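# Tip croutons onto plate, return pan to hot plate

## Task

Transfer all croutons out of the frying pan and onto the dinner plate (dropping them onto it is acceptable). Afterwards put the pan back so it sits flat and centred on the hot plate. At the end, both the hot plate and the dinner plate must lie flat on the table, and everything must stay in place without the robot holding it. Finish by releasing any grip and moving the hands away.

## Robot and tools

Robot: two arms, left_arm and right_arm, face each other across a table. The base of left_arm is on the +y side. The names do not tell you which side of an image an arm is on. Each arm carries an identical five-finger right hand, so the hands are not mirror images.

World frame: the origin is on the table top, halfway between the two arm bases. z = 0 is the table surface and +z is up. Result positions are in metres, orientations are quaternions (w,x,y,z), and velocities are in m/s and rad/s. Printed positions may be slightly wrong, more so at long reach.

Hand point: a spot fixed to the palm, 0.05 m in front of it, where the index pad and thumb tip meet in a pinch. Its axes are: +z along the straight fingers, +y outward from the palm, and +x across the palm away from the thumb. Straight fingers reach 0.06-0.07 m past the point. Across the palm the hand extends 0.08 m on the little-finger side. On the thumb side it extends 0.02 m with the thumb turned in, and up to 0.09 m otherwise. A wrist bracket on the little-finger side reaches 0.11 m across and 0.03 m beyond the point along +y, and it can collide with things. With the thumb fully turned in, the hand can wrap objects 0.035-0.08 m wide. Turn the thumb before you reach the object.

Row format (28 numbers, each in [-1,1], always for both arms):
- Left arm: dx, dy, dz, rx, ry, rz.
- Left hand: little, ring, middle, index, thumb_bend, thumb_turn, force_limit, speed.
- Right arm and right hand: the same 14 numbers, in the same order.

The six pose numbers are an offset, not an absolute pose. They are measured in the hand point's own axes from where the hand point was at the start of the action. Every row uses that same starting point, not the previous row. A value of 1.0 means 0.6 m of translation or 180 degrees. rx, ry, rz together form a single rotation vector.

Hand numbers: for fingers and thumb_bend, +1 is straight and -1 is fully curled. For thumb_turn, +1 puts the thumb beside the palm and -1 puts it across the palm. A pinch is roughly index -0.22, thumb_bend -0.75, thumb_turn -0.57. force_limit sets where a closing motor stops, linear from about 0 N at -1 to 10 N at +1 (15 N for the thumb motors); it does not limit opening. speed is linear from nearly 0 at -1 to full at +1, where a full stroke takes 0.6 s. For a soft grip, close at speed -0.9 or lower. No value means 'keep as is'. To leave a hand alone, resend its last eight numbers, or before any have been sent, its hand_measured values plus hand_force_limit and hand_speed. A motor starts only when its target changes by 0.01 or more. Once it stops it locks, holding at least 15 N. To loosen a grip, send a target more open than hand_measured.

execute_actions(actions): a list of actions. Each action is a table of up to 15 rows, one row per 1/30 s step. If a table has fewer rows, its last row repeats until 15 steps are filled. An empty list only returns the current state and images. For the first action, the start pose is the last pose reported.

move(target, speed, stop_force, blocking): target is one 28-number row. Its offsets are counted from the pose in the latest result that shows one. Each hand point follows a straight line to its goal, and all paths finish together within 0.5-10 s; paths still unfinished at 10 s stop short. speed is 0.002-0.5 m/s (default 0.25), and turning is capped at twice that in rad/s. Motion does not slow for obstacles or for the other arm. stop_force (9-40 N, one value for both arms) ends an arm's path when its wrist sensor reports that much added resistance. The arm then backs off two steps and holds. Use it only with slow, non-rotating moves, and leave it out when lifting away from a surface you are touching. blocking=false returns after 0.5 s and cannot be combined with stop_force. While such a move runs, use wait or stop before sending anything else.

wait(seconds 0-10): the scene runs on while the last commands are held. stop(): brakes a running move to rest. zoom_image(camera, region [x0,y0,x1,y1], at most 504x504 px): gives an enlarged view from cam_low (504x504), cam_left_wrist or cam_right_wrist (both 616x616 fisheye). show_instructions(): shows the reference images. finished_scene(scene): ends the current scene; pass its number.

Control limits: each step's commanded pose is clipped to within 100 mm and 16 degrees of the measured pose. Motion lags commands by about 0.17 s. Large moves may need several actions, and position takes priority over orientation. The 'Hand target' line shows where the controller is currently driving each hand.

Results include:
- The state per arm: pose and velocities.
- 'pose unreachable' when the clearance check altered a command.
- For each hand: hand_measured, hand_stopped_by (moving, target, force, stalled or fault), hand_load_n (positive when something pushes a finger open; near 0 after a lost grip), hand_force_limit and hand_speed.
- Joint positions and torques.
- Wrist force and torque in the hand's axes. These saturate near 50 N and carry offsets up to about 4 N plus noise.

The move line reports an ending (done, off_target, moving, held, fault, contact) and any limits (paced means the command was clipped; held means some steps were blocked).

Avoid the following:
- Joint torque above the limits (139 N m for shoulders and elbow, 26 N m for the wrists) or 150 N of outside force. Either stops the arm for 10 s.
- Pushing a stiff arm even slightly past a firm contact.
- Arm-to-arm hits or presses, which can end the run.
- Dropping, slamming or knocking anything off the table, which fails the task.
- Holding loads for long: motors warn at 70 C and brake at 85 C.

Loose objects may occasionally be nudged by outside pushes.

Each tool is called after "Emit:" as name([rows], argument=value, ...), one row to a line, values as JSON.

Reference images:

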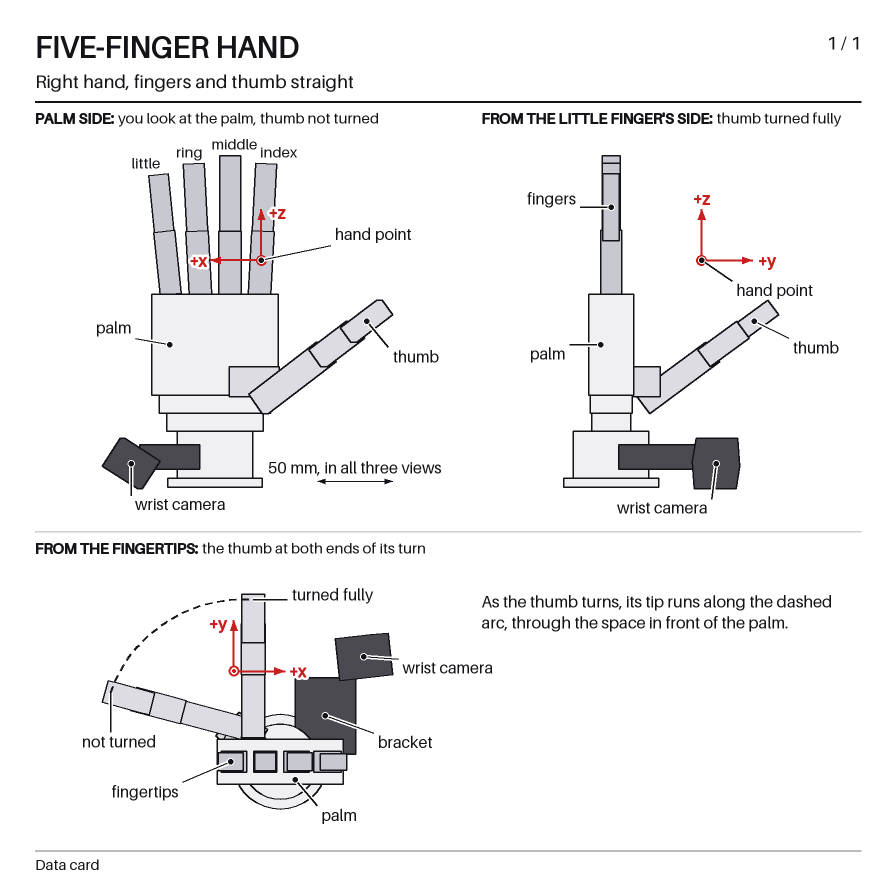

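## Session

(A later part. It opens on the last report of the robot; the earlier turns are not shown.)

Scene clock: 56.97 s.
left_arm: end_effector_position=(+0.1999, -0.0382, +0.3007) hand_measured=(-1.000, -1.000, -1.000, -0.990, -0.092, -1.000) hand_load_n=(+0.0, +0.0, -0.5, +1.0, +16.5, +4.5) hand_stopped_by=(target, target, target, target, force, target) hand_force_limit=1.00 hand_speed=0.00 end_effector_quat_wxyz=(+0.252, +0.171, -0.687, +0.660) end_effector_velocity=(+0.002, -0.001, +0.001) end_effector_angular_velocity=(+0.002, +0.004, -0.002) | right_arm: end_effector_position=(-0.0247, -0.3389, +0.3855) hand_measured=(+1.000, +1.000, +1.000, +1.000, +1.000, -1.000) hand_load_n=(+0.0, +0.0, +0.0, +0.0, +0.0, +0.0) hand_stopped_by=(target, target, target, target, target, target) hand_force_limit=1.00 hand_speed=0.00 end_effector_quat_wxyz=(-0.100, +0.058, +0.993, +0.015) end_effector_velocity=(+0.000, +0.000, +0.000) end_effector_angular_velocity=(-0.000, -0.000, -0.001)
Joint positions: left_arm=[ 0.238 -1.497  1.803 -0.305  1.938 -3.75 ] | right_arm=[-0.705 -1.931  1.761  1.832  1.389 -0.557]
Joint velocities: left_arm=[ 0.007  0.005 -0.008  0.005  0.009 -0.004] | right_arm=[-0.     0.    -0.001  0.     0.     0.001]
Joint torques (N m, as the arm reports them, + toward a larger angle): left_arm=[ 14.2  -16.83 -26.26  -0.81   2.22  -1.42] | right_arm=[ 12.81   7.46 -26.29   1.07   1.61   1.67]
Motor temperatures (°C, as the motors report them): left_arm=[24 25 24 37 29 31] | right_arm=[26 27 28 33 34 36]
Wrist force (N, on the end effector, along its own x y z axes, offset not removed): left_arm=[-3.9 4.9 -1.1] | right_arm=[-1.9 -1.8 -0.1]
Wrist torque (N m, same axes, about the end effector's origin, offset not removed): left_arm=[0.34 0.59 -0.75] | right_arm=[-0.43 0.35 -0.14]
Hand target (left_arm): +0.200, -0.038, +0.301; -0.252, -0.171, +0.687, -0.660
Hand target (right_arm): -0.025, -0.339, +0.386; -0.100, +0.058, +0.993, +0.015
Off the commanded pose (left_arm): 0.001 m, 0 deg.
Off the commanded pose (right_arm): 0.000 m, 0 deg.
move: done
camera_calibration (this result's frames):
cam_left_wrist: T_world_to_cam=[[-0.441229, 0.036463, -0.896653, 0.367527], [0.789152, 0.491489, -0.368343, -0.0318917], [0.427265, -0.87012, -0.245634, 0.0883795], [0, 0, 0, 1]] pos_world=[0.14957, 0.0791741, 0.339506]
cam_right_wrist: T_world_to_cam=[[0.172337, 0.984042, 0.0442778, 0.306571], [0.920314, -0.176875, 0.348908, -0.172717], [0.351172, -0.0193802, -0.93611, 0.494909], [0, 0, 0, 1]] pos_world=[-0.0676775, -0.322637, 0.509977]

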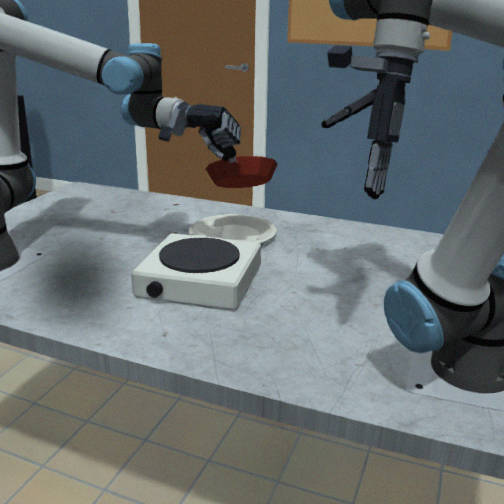

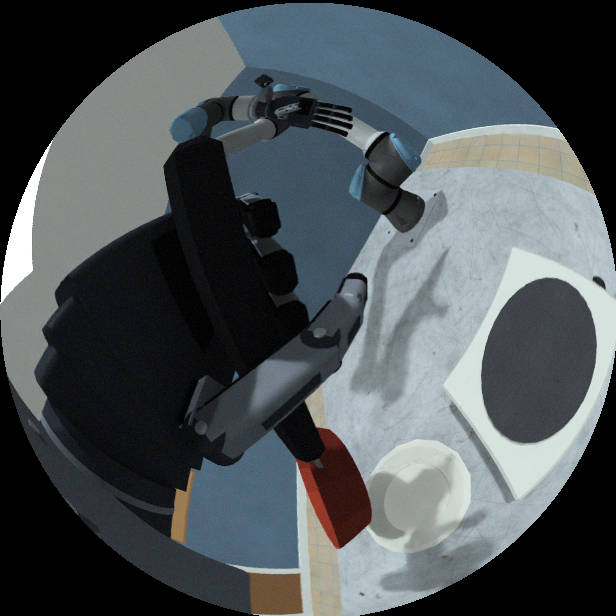

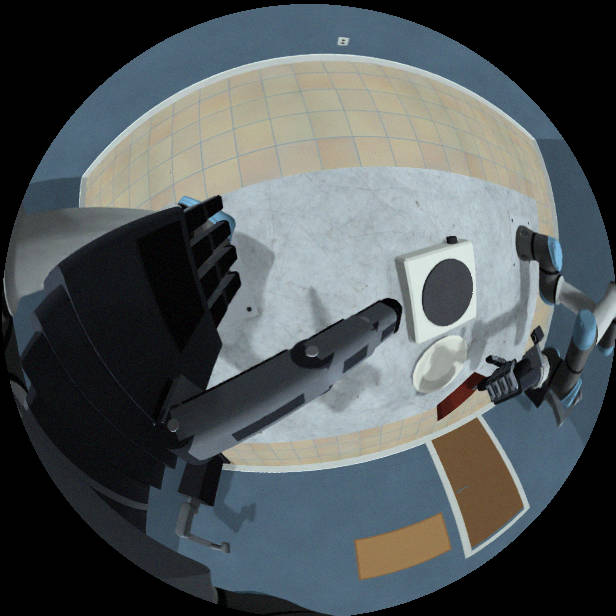

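Emit:
move(target=[0,0,0.05,0,0,-0.11,-1,-1,-1,-0.99,-0.98,-1,1,0,0,0,0,0,0,0,1,1,1,1,1,-1,1,0], speed=0.06)

Scene clock: 61.50 s.
left_arm: end_effector_position=(+0.1963, -0.0678, +0.3008) hand_measured=(-1.000, -1.000, -1.000, -0.990, -0.092, -1.000) hand_load_n=(+0.0, +0.0, -1.0, +0.5, +16.0, +5.0) hand_stopped_by=(target, target, target, target, force, target) hand_force_limit=1.00 hand_speed=0.00 end_effector_quat_wxyz=(+0.361, +0.286, -0.647, +0.607) end_effector_velocity=(-0.000, -0.001, -0.000) end_effector_angular_velocity=(+0.002, +0.015, -0.001) | right_arm: end_effector_position=(-0.0247, -0.3389, +0.3855) hand_measured=(+1.000, +1.000, +1.000, +1.000, +1.000, -1.000) hand_load_n=(+0.0, +0.0, +0.0, +0.0, +0.0, +0.0) hand_stopped_by=(target, target, target, target, target, target) hand_force_limit=1.00 hand_speed=0.00 end_effector_quat_wxyz=(-0.100, +0.058, +0.993, +0.015) end_effector_velocity=(+0.000, -0.000, -0.000) end_effector_angular_velocity=(-0.001, -0.000, -0.001)
Joint positions: left_arm=[ 0.26  -1.403  1.715 -0.311  1.96  -4.093] | right_arm=[-0.705 -1.931  1.761  1.832  1.389 -0.557]
Joint velocities: left_arm=[ 0.001  0.004 -0.003 -0.001  0.002 -0.015] | right_arm=[0.    0.    0.    0.    0.001 0.002]
Joint torques (N m, as the arm reports them, + toward a larger angle): left_arm=[ 13.56 -21.18 -30.15  -5.21   2.42  -2.1 ] | right_arm=[ 12.98   7.7  -26.26   0.95   1.51   1.75]
Motor temperatures (°C, as the motors report them): left_arm=[24 25 24 37 29 31] | right_arm=[26 27 28 33 34 36]
Wrist force (N, on the end effector, along its own x y z axes, offset not removed): left_arm=[-6.0 4.8 -1.5] | right_arm=[-0.1 -5.1 0.4]
Wrist torque (N m, same axes, about the end effector's origin, offset not removed): left_arm=[0.49 0.75 -0.51] | right_arm=[-0.82 -0.01 -0.12]
Hand target (left_arm): +0.196, -0.068, +0.301; -0.362, -0.287, +0.647, -0.607
Hand target (right_arm): -0.025, -0.339, +0.386; -0.100, +0.058, +0.993, +0.015
Off the commanded pose (left_arm): 0.000 m, 0 deg.
Off the commanded pose (right_arm): 0.000 m, 0 deg.
move: done
camera_calibration (this result's frames):
cam_left_wrist: T_world_to_cam=[[-0.715456, 0.069334, -0.695209, 0.362606], [0.623634, 0.511966, -0.590738, 0.0862991], [0.314965, -0.856203, -0.409528, 0.136452], [0, 0, 0, 1]] pos_world=[0.162632, 0.0475076, 0.358948]
cam_right_wrist: T_world_to_cam=[[0.172336, 0.984042, 0.0442779, 0.306571], [0.920314, -0.176875, 0.348909, -0.172717], [0.351173, -0.0193801, -0.93611, 0.494909], [0, 0, 0, 1]] pos_world=[-0.0676775, -0.322637, 0.509977]

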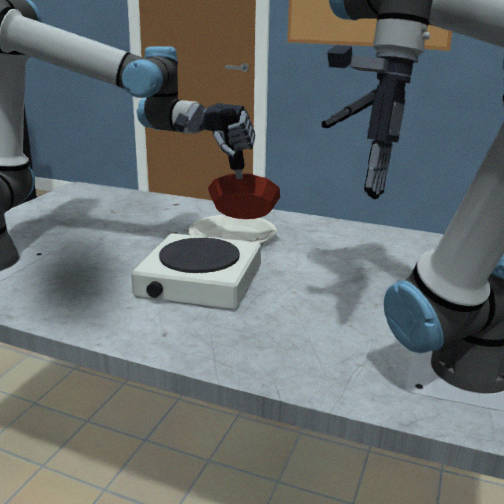

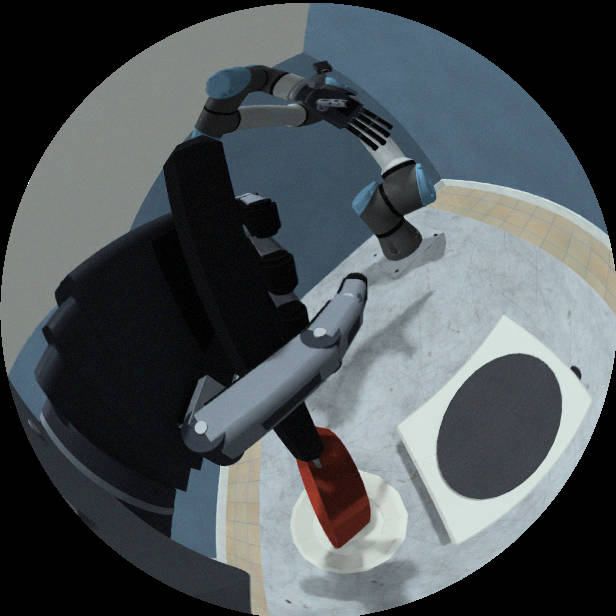

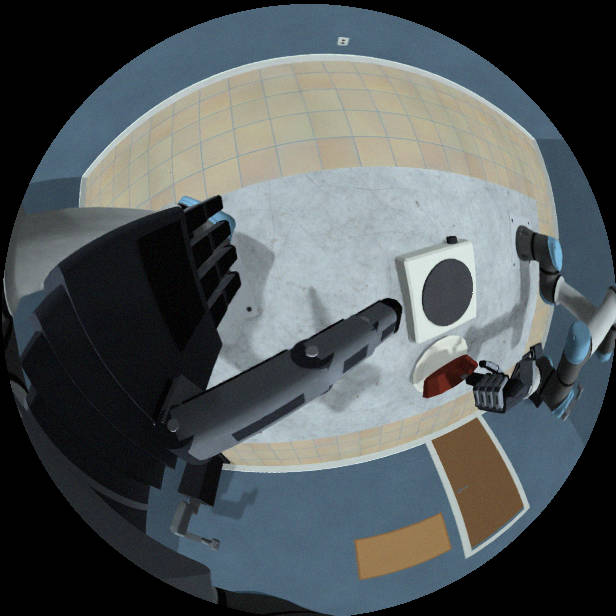

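Emit:
move(target=[-0.035,-0.137,-0.04,0,0,-0.11,-1,-1,-1,-0.99,-0.98,-1,1,0,0,0,0,0,0,0,1,1,1,1,1,-1,1,0], speed=0.04)

Scene clock: 67.03 s.
left_arm: end_effector_position=(+0.2773, -0.0535, +0.3316) hand_measured=(-1.000, -1.000, -1.000, -0.990, -0.092, -1.000) hand_load_n=(+0.0, +0.0, -2.0, +0.0, +15.5, +4.5) hand_stopped_by=(target, target, target, target, force, target) hand_force_limit=1.00 hand_speed=0.00 end_effector_quat_wxyz=(+0.460, +0.393, -0.589, +0.536) end_effector_velocity=(+0.002, +0.000, +0.001) end_effector_angular_velocity=(+0.002, +0.010, -0.001) | right_arm: end_effector_position=(-0.0247, -0.3389, +0.3855) hand_measured=(+1.000, +1.000, +1.000, +1.000, +1.000, -1.000) hand_load_n=(+0.0, +0.0, +0.0, +0.0, +0.0, +0.0) hand_stopped_by=(target, target, target, target, target, target) hand_force_limit=1.00 hand_speed=0.00 end_effector_quat_wxyz=(-0.100, +0.058, +0.993, +0.015) end_effector_velocity=(-0.000, +0.000, -0.000) end_effector_angular_velocity=(+0.001, +0.000, +0.001)
Joint positions: left_arm=[ 0.467 -1.294  1.536 -0.239  2.167 -4.437] | right_arm=[-0.705 -1.931  1.761  1.832  1.389 -0.557]
Joint velocities: left_arm=[ 0.005  0.005 -0.007  0.003  0.006 -0.01 ] | right_arm=[ 0.    -0.     0.    -0.    -0.001 -0.001]
Joint torques (N m, as the arm reports them, + toward a larger angle): left_arm=[ 14.91 -22.53 -25.78   0.93   2.17  -2.66] | right_arm=[ 13.25   7.09 -26.4    1.13   1.56   1.68]
Motor temperatures (°C, as the motors report them): left_arm=[24 25 24 37 29 31] | right_arm=[26 27 28 33 34 36]
Wrist force (N, on the end effector, along its own x y z axes, offset not removed): left_arm=[0.5 2.0 -0.2] | right_arm=[1.2 -2.3 -0.5]
Wrist torque (N m, same axes, about the end effector's origin, offset not removed): left_arm=[0.06 0.18 0.16] | right_arm=[-0.48 -0.14 0.10]
Hand target (left_arm): +0.278, -0.053, +0.332; -0.460, -0.393, +0.589, -0.536
Hand target (right_arm): -0.025, -0.339, +0.386; -0.100, +0.058, +0.993, +0.015
Off the commanded pose (left_arm): 0.001 m, 0 deg.
Off the commanded pose (right_arm): 0.000 m, 0 deg.
move: done
camera_calibration (this result's frames):
cam_left_wrist: T_world_to_cam=[[-0.906707, 0.0918622, -0.411635, 0.401124], [0.39266, 0.540113, -0.744376, 0.163207], [0.15395, -0.836564, -0.525795, 0.220027], [0, 0, 0, 1]] pos_world=[0.265744, 0.0590684, 0.402293]
cam_right_wrist: T_world_to_cam=[[0.172337, 0.984042, 0.0442779, 0.306571], [0.920314, -0.176875, 0.348909, -0.172717], [0.351173, -0.0193801, -0.93611, 0.494909], [0, 0, 0, 1]] pos_world=[-0.0676775, -0.322637, 0.509977]

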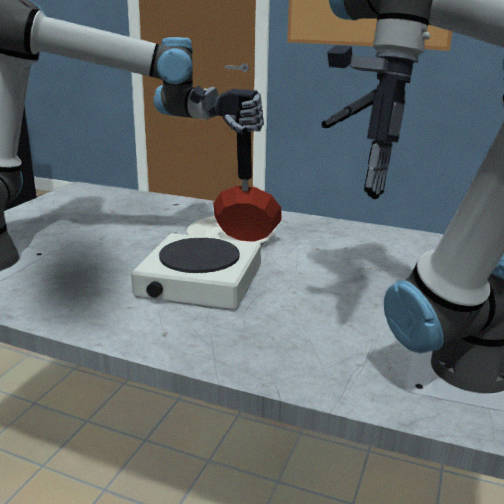

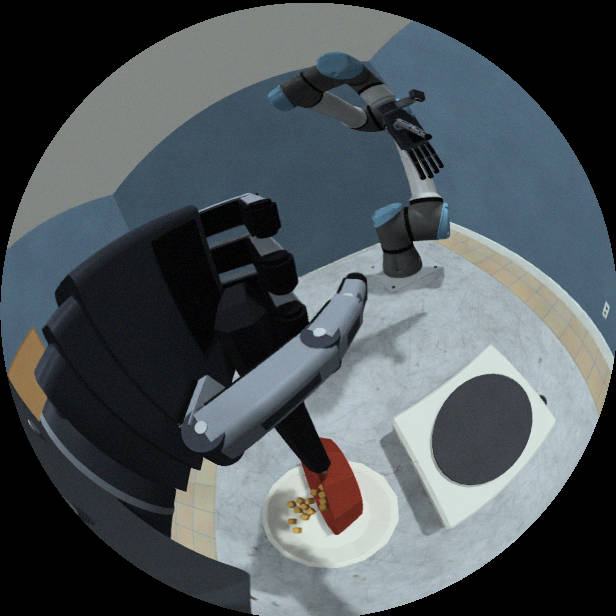

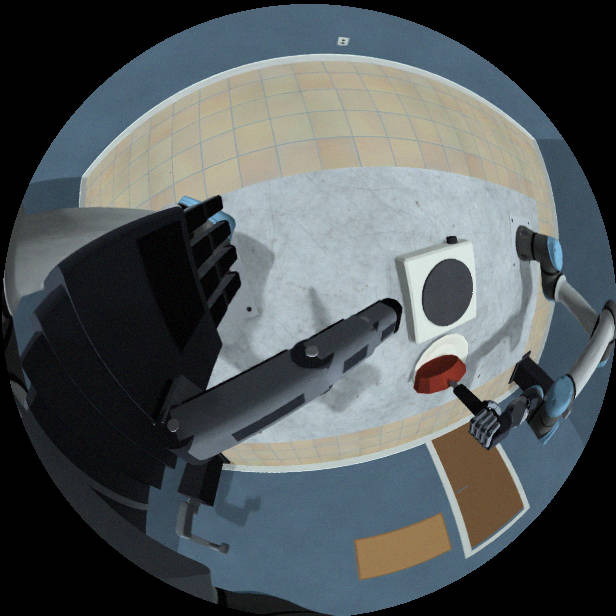

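Emit:
move(target=[-0.1,0.01,0,0,0,0,-1,-1,-1,-0.99,-0.98,-1,1,0,0,0,0,0,0,0,1,1,1,1,1,-1,1,0], speed=0.02, stop_force=12)

Emit:
move(target=[-0.01,-0.07,0,0,0,-0.1,-1,-1,-1,-0.99,-0.98,-1,1,0,0,0,0,0,0,0,1,1,1,1,1,-1,1,0], speed=0.04)

Emit:
zoom_image(camera="cam_left_wrist", region=[200,400,420,600])

Scene clock: 71.80 s.
left_arm: end_effector_position=(+0.2877, -0.0548, +0.2726) hand_measured=(-1.000, -1.000, -1.000, -0.990, -0.092, -1.000) hand_load_n=(+0.0, +0.0, -2.0, +0.0, +15.5, +4.5) hand_stopped_by=(target, target, target, target, force, target) hand_force_limit=1.00 hand_speed=0.00 end_effector_quat_wxyz=(+0.460, +0.393, -0.589, +0.536) end_effector_velocity=(+0.000, +0.000, -0.003) end_effector_angular_velocity=(+0.000, +0.000, -0.001) | right_arm: end_effector_position=(-0.0247, -0.3389, +0.3855) hand_measured=(+1.000, +1.000, +1.000, +1.000, +1.000, -1.000) hand_load_n=(+0.0, +0.0, +0.0, +0.0, +0.0, +0.0) hand_stopped_by=(target, target, target, target, target, target) hand_force_limit=1.00 hand_speed=0.00 end_effector_quat_wxyz=(-0.100, +0.058, +0.993, +0.015) end_effector_velocity=(-0.000, +0.000, +0.000) end_effector_angular_velocity=(+0.001, +0.001, -0.001)
Joint positions: left_arm=[ 0.484 -1.234  1.612 -0.376  2.184 -4.437] | right_arm=[-0.705 -1.931  1.761  1.832  1.389 -0.557]
Joint velocities: left_arm=[ 0.001  0.003  0.003 -0.006  0.002 -0.   ] | right_arm=[ 0.    -0.    -0.001  0.    -0.001  0.001]
Joint torques (N m, as the arm reports them, + toward a larger angle): left_arm=[ 14.85 -22.75 -13.86  -3.79   1.79   2.53] | right_arm=[ 13.04   7.81 -26.22   1.09   1.54   1.78]
Motor temperatures (°C, as the motors report them): left_arm=[24 25 24 37 29 31] | right_arm=[26 27 28 33 34 36]
Wrist force (N, on the end effector, along its own x y z axes, offset not removed): left_arm=[1.1 2.1 -0.2] | right_arm=[-1.3 -2.4 -2.4]
Wrist torque (N m, same axes, about the end effector's origin, offset not removed): left_arm=[0.11 0.07 0.18] | right_arm=[-0.27 0.33 -0.28]
Hand target (left_arm): +0.288, -0.055, +0.272; -0.460, -0.393, +0.589, -0.536
Hand target (right_arm): -0.025, -0.339, +0.386; -0.100, +0.058, +0.993, +0.015
Off the commanded pose (left_arm): 0.000 m, 0 deg.
Off the commanded pose (right_arm): 0.000 m, 0 deg.
move: done
camera_calibration (this result's frames):
cam_left_wrist: T_world_to_cam=[[-0.906712, 0.0918712, -0.411622, 0.386458], [0.392651, 0.540127, -0.744371, 0.115878], [0.153942, -0.836554, -0.525813, 0.186358], [0, 0, 0, 1]] pos_world=[0.276218, 0.0578053, 0.34332]
cam_right_wrist: T_world_to_cam=[[0.172336, 0.984042, 0.044278, 0.306571], [0.920314, -0.176875, 0.348909, -0.172717], [0.351173, -0.01938, -0.93611, 0.494909], [0, 0, 0, 1]] pos_world=[-0.0676775, -0.322637, 0.509977]

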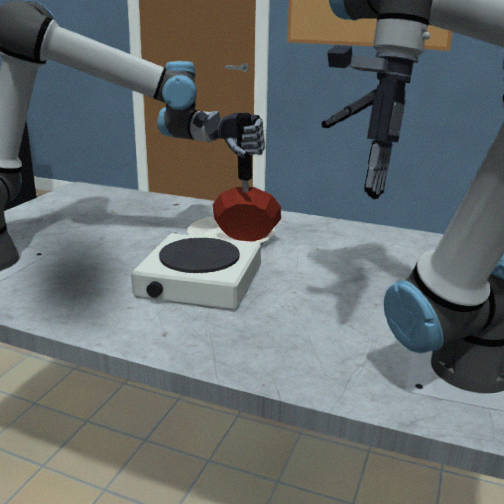

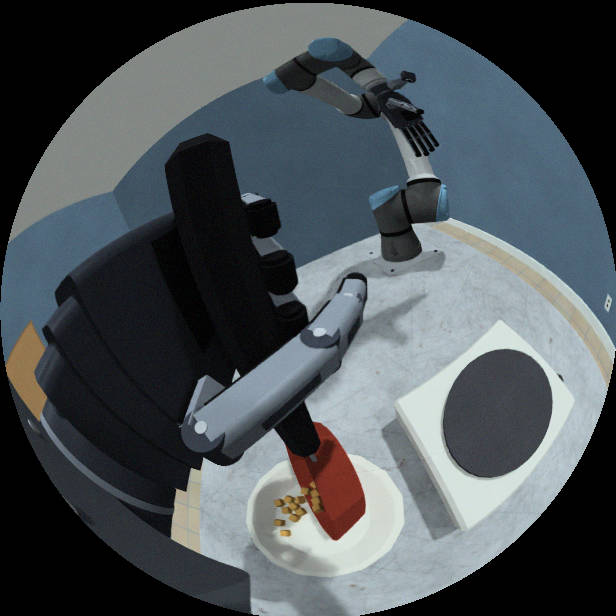

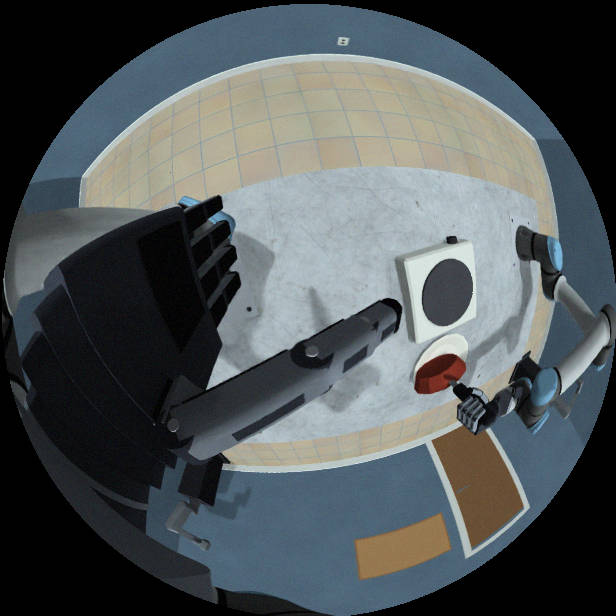

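Scene clock: 76.00 s.
left_arm: end_effector_position=(+0.3292, -0.0599, +0.2785) hand_measured=(-0.998, -1.000, -1.000, -0.990, -0.092, -1.000) hand_load_n=(+18.0, +6.5, -2.0, +0.0, +16.5, +4.5) hand_stopped_by=(target, target, target, target, force, target) hand_force_limit=1.00 hand_speed=0.00 end_effector_quat_wxyz=(+0.538, +0.479, -0.521, +0.459) end_effector_velocity=(+0.003, -0.000, +0.000) end_effector_angular_velocity=(+0.002, +0.018, -0.000) | right_arm: end_effector_position=(-0.0247, -0.3389, +0.3855) hand_measured=(+1.000, +1.000, +1.000, +1.000, +1.000, -1.000) hand_load_n=(+0.0, +0.0, +0.0, +0.0, +0.0, +0.0) hand_stopped_by=(target, target, target, target, target, target) hand_force_limit=1.00 hand_speed=0.00 end_effector_quat_wxyz=(-0.100, +0.058, +0.993, +0.015) end_effector_velocity=(+0.000, -0.000, -0.000) end_effector_angular_velocity=(-0.001, -0.001, -0.001)
Joint positions: left_arm=[ 0.565 -1.129  1.493 -0.362  2.264 -4.749] | right_arm=[-0.705 -1.931  1.761  1.832  1.389 -0.557]
Joint velocities: left_arm=[ 0.004  0.006 -0.007  0.001  0.004 -0.018] | right_arm=[-0.    -0.     0.    -0.     0.001  0.001]
Joint torques (N m, as the arm reports them, + toward a larger angle): left_arm=[15.    0.06 -5.46  8.24  1.57 -4.47] | right_arm=[ 12.68   7.68 -26.35   1.08   1.46   1.61]
Motor temperatures (°C, as the motors report them): left_arm=[24 25 24 37 29 31] | right_arm=[26 27 28 33 34 36]
Wrist force (N, on the end effector, along its own x y z axes, offset not removed): left_arm=[38.7 3.7 0.5] | right_arm=[-1.3 -5.6 -1.4]
Wrist torque (N m, same axes, about the end effector's origin, offset not removed): left_arm=[0.08 -2.13 4.17] | right_arm=[-0.86 0.36 -0.15]
Hand target (left_arm): +0.329, -0.060, +0.278; +0.538, +0.480, -0.520, +0.458
Hand target (right_arm): -0.025, -0.339, +0.386; -0.100, +0.058, +0.993, +0.015
Off the commanded pose (left_arm): 0.000 m, 0 deg.
Off the commanded pose (right_arm): 0.000 m, 0 deg.
move: done
camera_calibration (this result's frames):
cam_left_wrist: T_world_to_cam=[[-0.988513, 0.101212, -0.11224, 0.371048], [0.150072, 0.569405, -0.808243, 0.206124], [-0.0178939, -0.815803, -0.578053, 0.251199], [0, 0, 0, 1]] pos_world=[0.340347, 0.050006, 0.353451]
cam_right_wrist: T_world_to_cam=[[0.172337, 0.984042, 0.0442778, 0.306571], [0.920314, -0.176875, 0.348909, -0.172717], [0.351172, -0.0193802, -0.93611, 0.494909], [0, 0, 0, 1]] pos_world=[-0.0676775, -0.322637, 0.509977]

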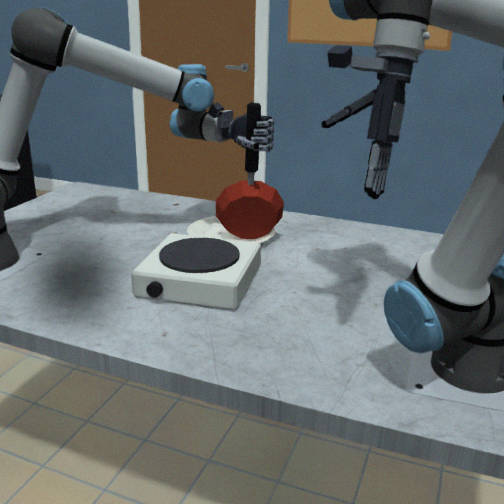

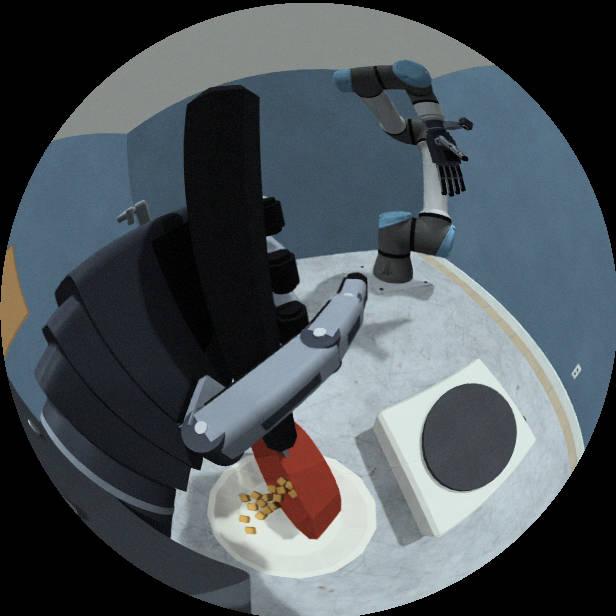

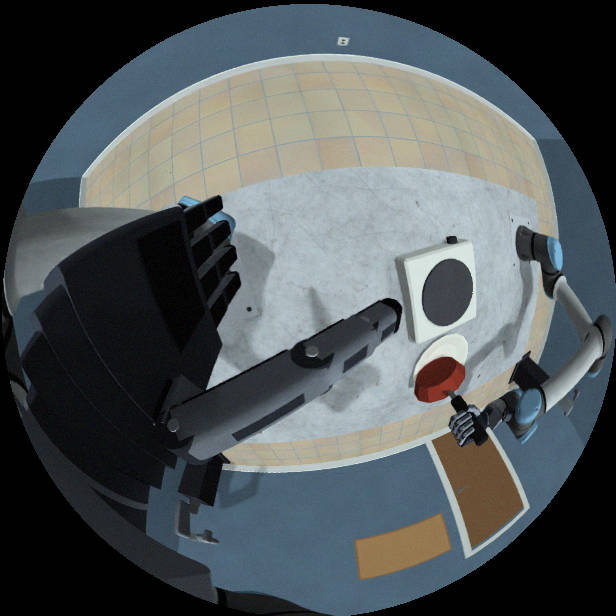

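Region (200, 400, 420, 600) of cam_left_wrist's 616x616 image, scaled by 2.291, with more detail than that image has; it fills the top 458 rows of this view, and the rest is white.

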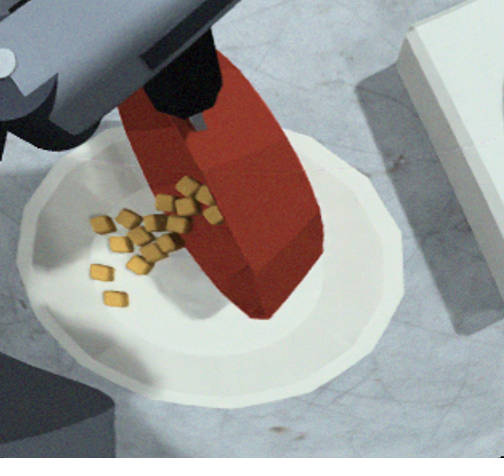

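Emit:
move(target=[0.045,0,0,0,0,-0.07,-1,-1,-1,-0.99,-0.98,-1,1,0,0,0,0,0,0,0,1,1,1,1,1,-1,1,0], speed=0.04)

Emit:
zoom_image(camera="cam_left_wrist", region=[160,400,400,600])

Scene clock: 79.97 s.
left_arm: end_effector_position=(+0.3302, -0.0600, +0.3053) hand_measured=(-0.998, -1.000, -1.000, -0.990, -0.092, -1.000) hand_load_n=(+1.0, +0.5, -2.0, +0.0, +15.5, +5.0) hand_stopped_by=(target, target, target, target, force, target) hand_force_limit=1.00 hand_speed=0.00 end_effector_quat_wxyz=(+0.584, +0.533, -0.465, +0.397) end_effector_velocity=(-0.000, +0.000, +0.002) end_effector_angular_velocity=(+0.002, +0.017, -0.001) | right_arm: end_effector_position=(-0.0247, -0.3389, +0.3855) hand_measured=(+1.000, +1.000, +1.000, +1.000, +1.000, -1.000) hand_load_n=(+0.0, +0.0, +0.0, +0.0, +0.0, +0.0) hand_stopped_by=(target, target, target, target, target, target) hand_force_limit=1.00 hand_speed=0.00 end_effector_quat_wxyz=(-0.100, +0.058, +0.993, +0.015) end_effector_velocity=(-0.000, -0.000, -0.000) end_effector_angular_velocity=(-0.001, +0.000, -0.001)
Joint positions: left_arm=[ 0.572 -1.129  1.457 -0.327  2.272 -4.967] | right_arm=[-0.705 -1.931  1.761  1.832  1.389 -0.557]
Joint velocities: left_arm=[ 0.001 -0.    -0.002  0.002  0.002 -0.017] | right_arm=[ 0.    -0.     0.001  0.     0.     0.001]
Joint torques (N m, as the arm reports them, + toward a larger angle): left_arm=[ 13.82 -48.04 -25.82   0.15   2.16  -3.06] | right_arm=[ 12.38   7.65 -26.25   1.08   1.46   1.6 ]
Motor temperatures (°C, as the motors report them): left_arm=[24 25 24 37 29 31] | right_arm=[26 27 28 33 34 36]
Wrist force (N, on the end effector, along its own x y z axes, offset not removed): left_arm=[-7.1 -0.3 -0.5] | right_arm=[-0.9 -2.5 -2.0]
Wrist torque (N m, same axes, about the end effector's origin, offset not removed): left_arm=[0.01 0.63 0.10] | right_arm=[-0.34 0.31 -0.02]
Hand target (left_arm): +0.330, -0.060, +0.306; +0.585, +0.533, -0.465, +0.397
Hand target (right_arm): -0.025, -0.339, +0.386; -0.100, +0.058, +0.993, +0.015
Off the commanded pose (left_arm): 0.000 m, 0 deg.
Off the commanded pose (right_arm): 0.000 m, 0 deg.
move: done
camera_calibration (this result's frames):
cam_left_wrist: T_world_to_cam=[[-0.989335, 0.101008, 0.104944, 0.30898], [-0.0252507, 0.590645, -0.806536, 0.286294], [-0.143452, -0.800585, -0.581795, 0.310066], [0, 0, 0, 1]] pos_world=[0.357393, 0.0479268, 0.378876]
cam_right_wrist: T_world_to_cam=[[0.172336, 0.984042, 0.044278, 0.306571], [0.920314, -0.176875, 0.348909, -0.172717], [0.351173, -0.01938, -0.93611, 0.494909], [0, 0, 0, 1]] pos_world=[-0.0676775, -0.322637, 0.509977]

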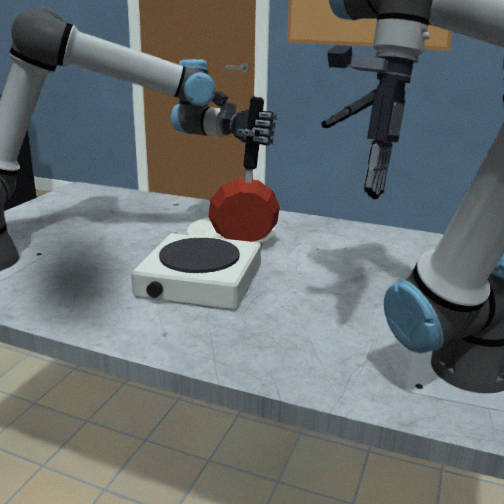

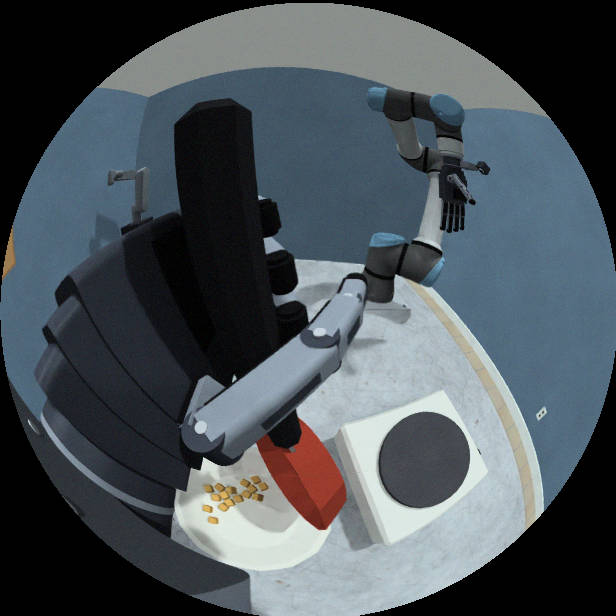

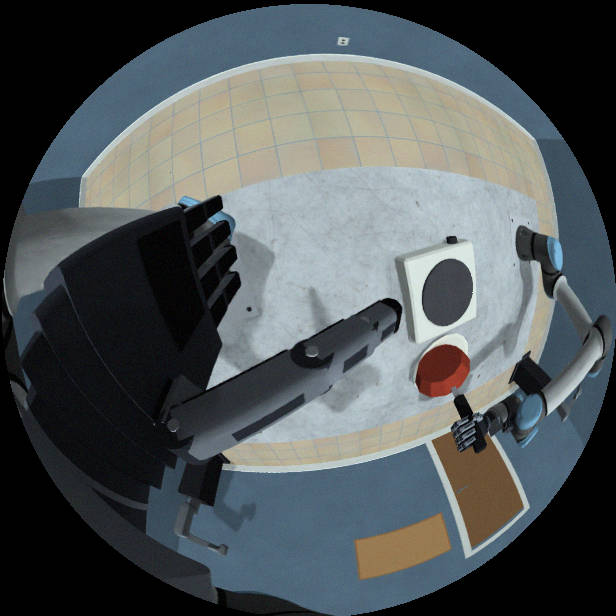

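Region (160, 400, 400, 600) of cam_left_wrist's 616x616 image, scaled by 2.100, with more detail than that image has.

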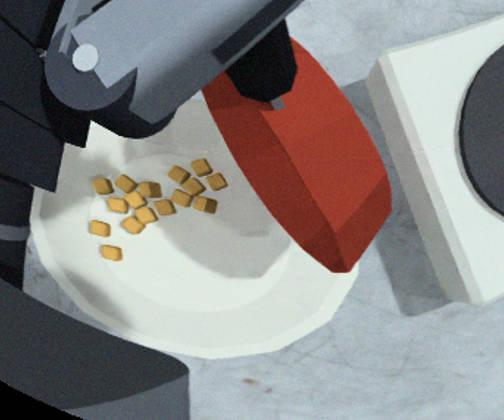

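Emit:
move(target=[0.113,0.03,0,0,0,-0.05,-1,-1,-1,-0.99,-0.98,-1,1,0,0,0,0,0,0,0,1,1,1,1,1,-1,1,0], speed=0.04)

Emit:
move(target=[-0.06,0.137,0,0,0,0,-1,-1,-1,-0.99,-0.98,-1,1,0,0,0,0,0,0,0,1,1,1,1,1,-1,1,0], speed=0.04)

Scene clock: 83.50 s.
left_arm: end_effector_position=(+0.3297, -0.0599, +0.3750) hand_measured=(-0.998, -1.000, -1.000, -0.990, -0.092, -1.000) hand_load_n=(+1.5, +1.0, -2.0, +0.0, +15.5, +5.0) hand_stopped_by=(target, target, target, target, force, target) hand_force_limit=1.00 hand_speed=0.00 end_effector_quat_wxyz=(+0.613, +0.568, -0.422, +0.351) end_effector_velocity=(+0.000, +0.000, +0.003) end_effector_angular_velocity=(+0.001, +0.006, +0.000) | right_arm: end_effector_position=(-0.0247, -0.3389, +0.3855) hand_measured=(+1.000, +1.000, +1.000, +1.000, +1.000, -1.000) hand_load_n=(+0.0, +0.0, +0.0, +0.0, +0.0, +0.0) hand_stopped_by=(target, target, target, target, target, target) hand_force_limit=1.00 hand_speed=0.00 end_effector_quat_wxyz=(-0.100, +0.058, +0.993, +0.015) end_effector_velocity=(+0.000, -0.000, -0.000) end_effector_angular_velocity=(-0.001, +0.000, -0.000)
Joint positions: left_arm=[ 0.574 -1.163  1.351 -0.187  2.274 -5.123] | right_arm=[-0.705 -1.931  1.761  1.832  1.389 -0.557]
Joint velocities: left_arm=[ 0.001 -0.001 -0.006  0.007  0.001 -0.006] | right_arm=[-0.  0.  0.  0.  0.  0.]
Joint torques (N m, as the arm reports them, + toward a larger angle): left_arm=[ 15.13 -44.87 -26.94   0.12   2.16  -3.55] | right_arm=[ 12.86   6.99 -26.09   1.13   1.57   1.6 ]
Motor temperatures (°C, as the motors report them): left_arm=[24 25 24 37 29 31] | right_arm=[26 27 28 33 34 36]
Wrist force (N, on the end effector, along its own x y z axes, offset not removed): left_arm=[-5.6 -0.7 -0.6] | right_arm=[-1.0 -3.6 -2.4]
Wrist torque (N m, same axes, about the end effector's origin, offset not removed): left_arm=[0.03 0.49 0.33] | right_arm=[-0.47 0.26 -0.09]
Hand target (left_arm): +0.330, -0.060, +0.375; +0.614, +0.568, -0.422, +0.350
Hand target (right_arm): -0.025, -0.339, +0.386; -0.100, +0.058, +0.993, +0.015
Off the commanded pose (left_arm): 0.000 m, 0 deg.
Off the commanded pose (right_arm): 0.000 m, 0 deg.
move: done
camera_calibration (this result's frames):
cam_left_wrist: T_world_to_cam=[[-0.961112, 0.0973705, 0.258423, 0.234124], [-0.148861, 0.605517, -0.781786, 0.374891], [-0.232602, -0.789854, -0.567475, 0.375302], [0, 0, 0, 1]] pos_world=[0.368122, 0.0466339, 0.445556]
cam_right_wrist: T_world_to_cam=[[0.172337, 0.984042, 0.0442779, 0.306571], [0.920314, -0.176875, 0.348909, -0.172718], [0.351173, -0.0193801, -0.93611, 0.494909], [0, 0, 0, 1]] pos_world=[-0.0676775, -0.322637, 0.509977]

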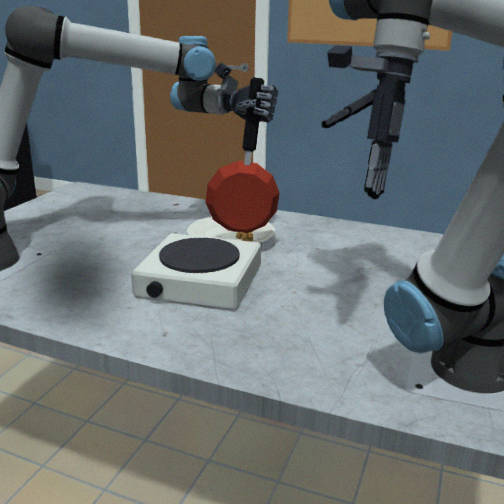

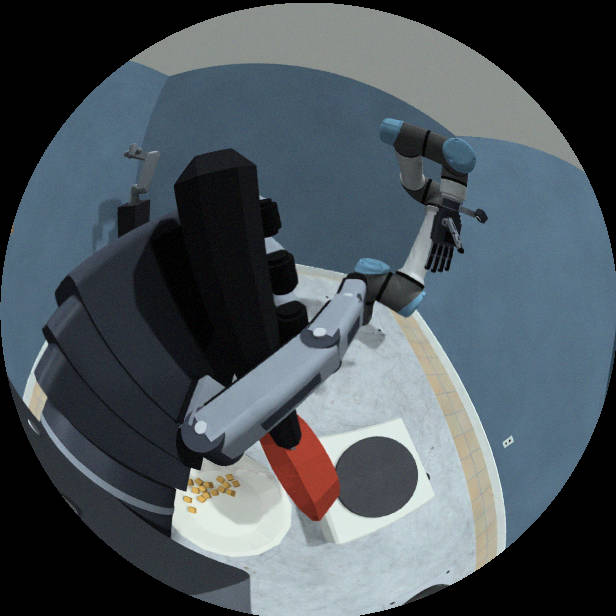

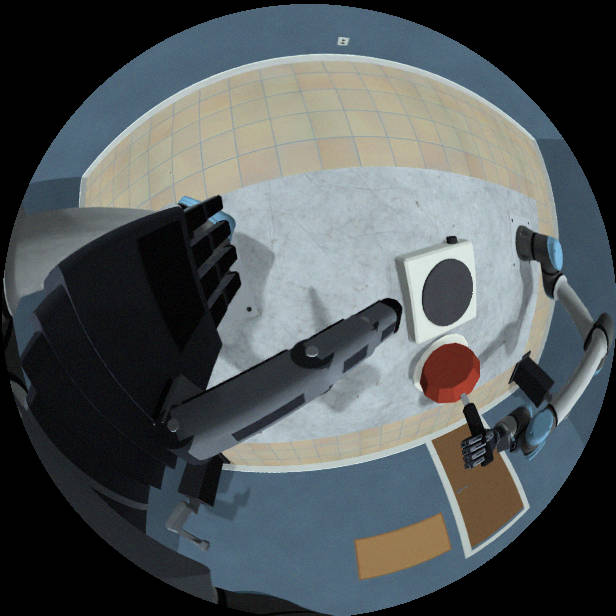

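Scene clock: 86.17 s.
left_arm: end_effector_position=(+0.2410, -0.0492, +0.3747) hand_measured=(-0.946, -0.982, -1.000, -0.990, -0.092, -1.000) hand_load_n=(+20.5, +20.5, -0.5, +0.0, +19.0, +6.0) hand_stopped_by=(target, target, target, target, force, target) hand_force_limit=1.00 hand_speed=0.00 end_effector_quat_wxyz=(+0.613, +0.567, -0.423, +0.351) end_effector_velocity=(-0.002, +0.000, -0.001) end_effector_angular_velocity=(+0.002, +0.001, +0.001) | right_arm: end_effector_position=(-0.0247, -0.3389, +0.3855) hand_measured=(+1.000, +1.000, +1.000, +1.000, +1.000, -1.000) hand_load_n=(+0.0, +0.0, +0.0, +0.0, +0.0, +0.0) hand_stopped_by=(target, target, target, target, target, target) hand_force_limit=1.00 hand_speed=0.00 end_effector_quat_wxyz=(-0.100, +0.058, +0.993, +0.015) end_effector_velocity=(+0.000, +0.000, -0.000) end_effector_angular_velocity=(+0.000, -0.000, -0.000)
Joint positions: left_arm=[ 0.435 -1.328  1.576 -0.246  2.135 -5.123] | right_arm=[-0.705 -1.931  1.761  1.832  1.389 -0.557]
Joint velocities: left_arm=[-0.004 -0.004  0.007 -0.    -0.005 -0.   ] | right_arm=[-0. -0.  0. -0.  0. -0.]
Joint torques (N m, as the arm reports them, + toward a larger angle): left_arm=[-32.78   7.58  27.95  13.35   2.76  -4.57] | right_arm=[ 13.29   7.09 -26.37   1.14   1.5    1.62]
Motor temperatures (°C, as the motors report them): left_arm=[24 25 24 37 29 31] | right_arm=[26 27 28 33 34 36]
Wrist force (N, on the end effector, along its own x y z axes, offset not removed): left_arm=[50.0 5.5 -1.4] | right_arm=[-3.0 -2.8 -2.3]
Wrist torque (N m, same axes, about the end effector's origin, offset not removed): left_arm=[0.46 0.23 6.54] | right_arm=[-0.40 0.56 -0.33]
Hand target (left_arm): +0.241, -0.049, +0.375; +0.613, +0.568, -0.422, +0.351
Hand target (right_arm): -0.025, -0.339, +0.386; -0.100, +0.058, +0.993, +0.015
Off the commanded pose (left_arm): 0.000 m, 0 deg.
Off the commanded pose (right_arm): 0.000 m, 0 deg.
move: done
camera_calibration (this result's frames):
cam_left_wrist: T_world_to_cam=[[-0.961269, 0.0974464, 0.257812, 0.148205], [-0.148372, 0.605339, -0.782017, 0.354922], [-0.232268, -0.78998, -0.567435, 0.362857], [0, 0, 0, 1]] pos_world=[0.279406, 0.05736, 0.445243]
cam_right_wrist: T_world_to_cam=[[0.172337, 0.984042, 0.044278, 0.306571], [0.920314, -0.176875, 0.348909, -0.172717], [0.351173, -0.0193801, -0.93611, 0.494909], [0, 0, 0, 1]] pos_world=[-0.0676775, -0.322637, 0.509977]

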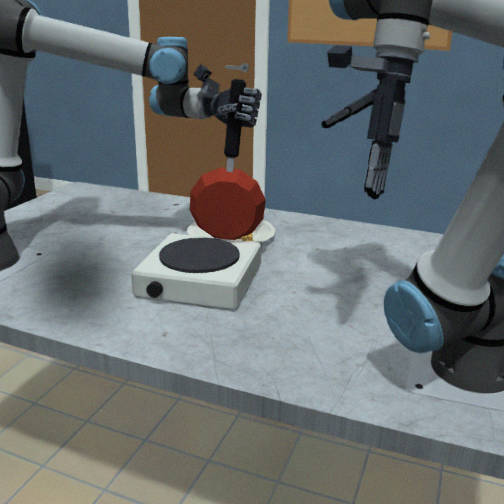

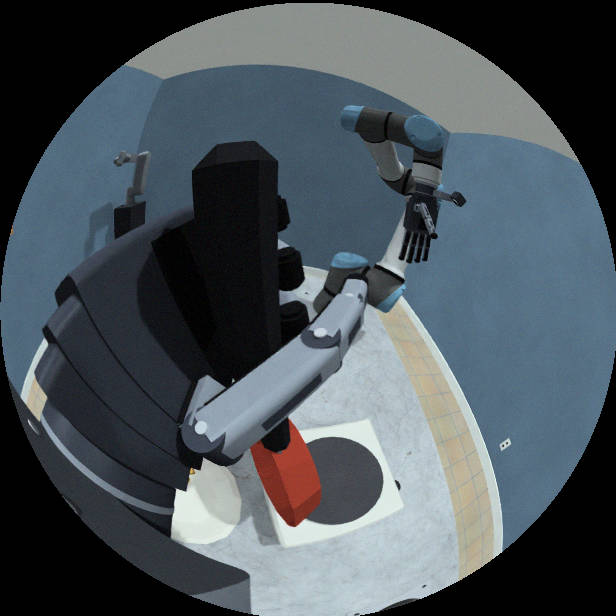

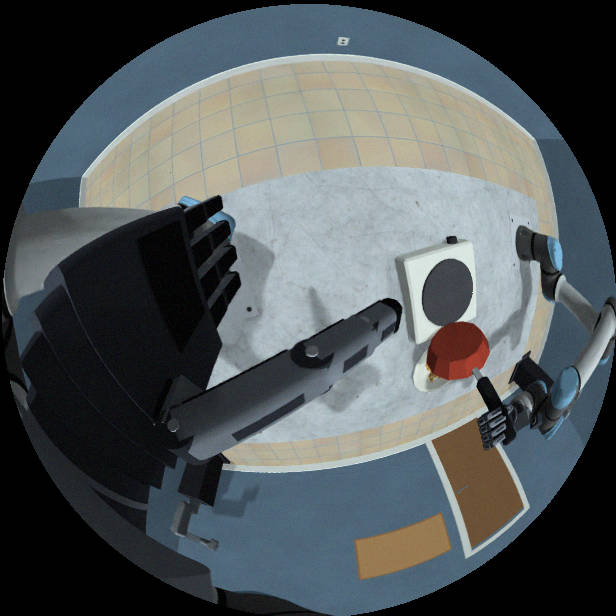

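Emit:
move(target=[-0.135,0.16,0,0,0,0.214,-1,-1,-1,-0.99,-0.98,-1,1,0,0,0,0,0,0,0,1,1,1,1,1,-1,1,0], speed=0.08)

Scene clock: 91.93 s.
left_arm: end_effector_position=(+0.1221, -0.0348, +0.3384) hand_measured=(-0.948, -0.982, -1.000, -0.990, -0.092, -1.000) hand_load_n=(+0.0, +0.0, -2.0, +0.0, +15.5, +4.5) hand_stopped_by=(target, target, target, target, force, target) hand_force_limit=1.00 hand_speed=0.00 end_effector_quat_wxyz=(+0.464, +0.397, -0.586, +0.533) end_effector_velocity=(-0.002, +0.000, -0.001) end_effector_angular_velocity=(-0.002, -0.016, +0.002) | right_arm: end_effector_position=(-0.0247, -0.3389, +0.3855) hand_measured=(+1.000, +1.000, +1.000, +1.000, +1.000, -1.000) hand_load_n=(+0.0, +0.0, +0.0, +0.0, +0.0, +0.0) hand_stopped_by=(target, target, target, target, target, target) hand_force_limit=1.00 hand_speed=0.00 end_effector_quat_wxyz=(-0.100, +0.058, +0.993, +0.015) end_effector_velocity=(-0.000, +0.000, -0.000) end_effector_angular_velocity=(+0.001, +0.001, +0.001)
Joint positions: left_arm=[ 0.146 -1.55   1.817 -0.266  1.846 -4.452] | right_arm=[-0.705 -1.931  1.761  1.832  1.389 -0.557]
Joint velocities: left_arm=[-0.009 -0.006  0.006 -0.    -0.011  0.016] | right_arm=[ 0.    -0.     0.    -0.    -0.001 -0.001]
Joint torques (N m, as the arm reports them, + toward a larger angle): left_arm=[-16.07 -30.55 -13.2   -4.13  -1.97   2.72] | right_arm=[ 12.61   7.29 -25.92   1.22   1.52   1.61]
Motor temperatures (°C, as the motors report them): left_arm=[24 25 24 37 29 31] | right_arm=[26 27 28 33 34 36]
Wrist force (N, on the end effector, along its own x y z axes, offset not removed): left_arm=[-1.0 1.1 -1.6] | right_arm=[-0.1 -3.4 -3.3]
Wrist torque (N m, same axes, about the end effector's origin, offset not removed): left_arm=[0.13 0.36 0.09] | right_arm=[-0.49 0.36 -0.03]
Hand target (left_arm): +0.122, -0.035, +0.338; -0.463, -0.396, +0.586, -0.534
Hand target (right_arm): -0.025, -0.339, +0.386; -0.100, +0.058, +0.993, +0.015
Off the commanded pose (left_arm): 0.001 m, 0 deg.
Off the commanded pose (right_arm): 0.000 m, 0 deg.
move: done
camera_calibration (this result's frames):
cam_left_wrist: T_world_to_cam=[[-0.91249, 0.0925445, -0.398495, 0.257778], [0.382028, 0.541215, -0.749094, 0.221986], [0.146347, -0.835776, -0.529208, 0.265241], [0, 0, 0, 1]] pos_world=[0.111598, 0.077684, 0.409379]
cam_right_wrist: T_world_to_cam=[[0.172336, 0.984042, 0.0442781, 0.306571], [0.920314, -0.176875, 0.348909, -0.172717], [0.351173, -0.01938, -0.93611, 0.494909], [0, 0, 0, 1]] pos_world=[-0.0676775, -0.322637, 0.509977]

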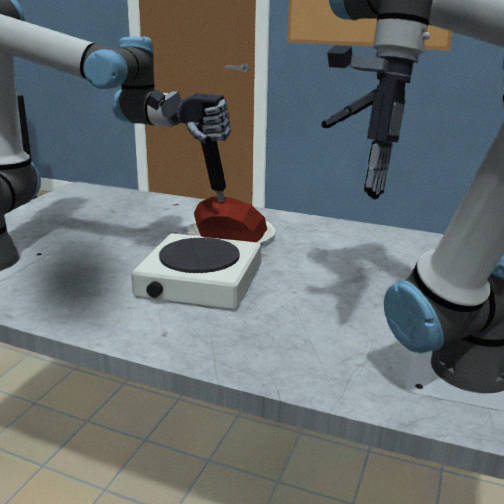

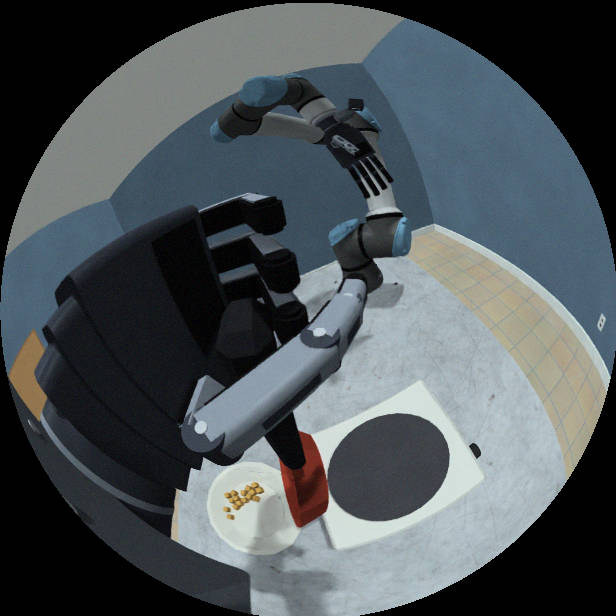

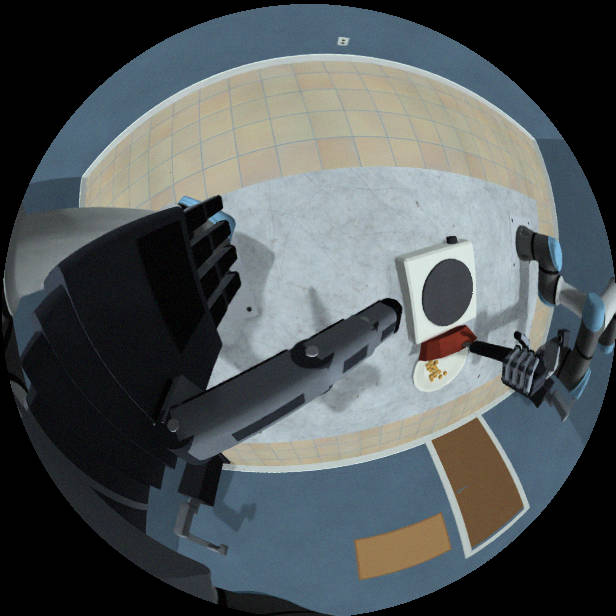

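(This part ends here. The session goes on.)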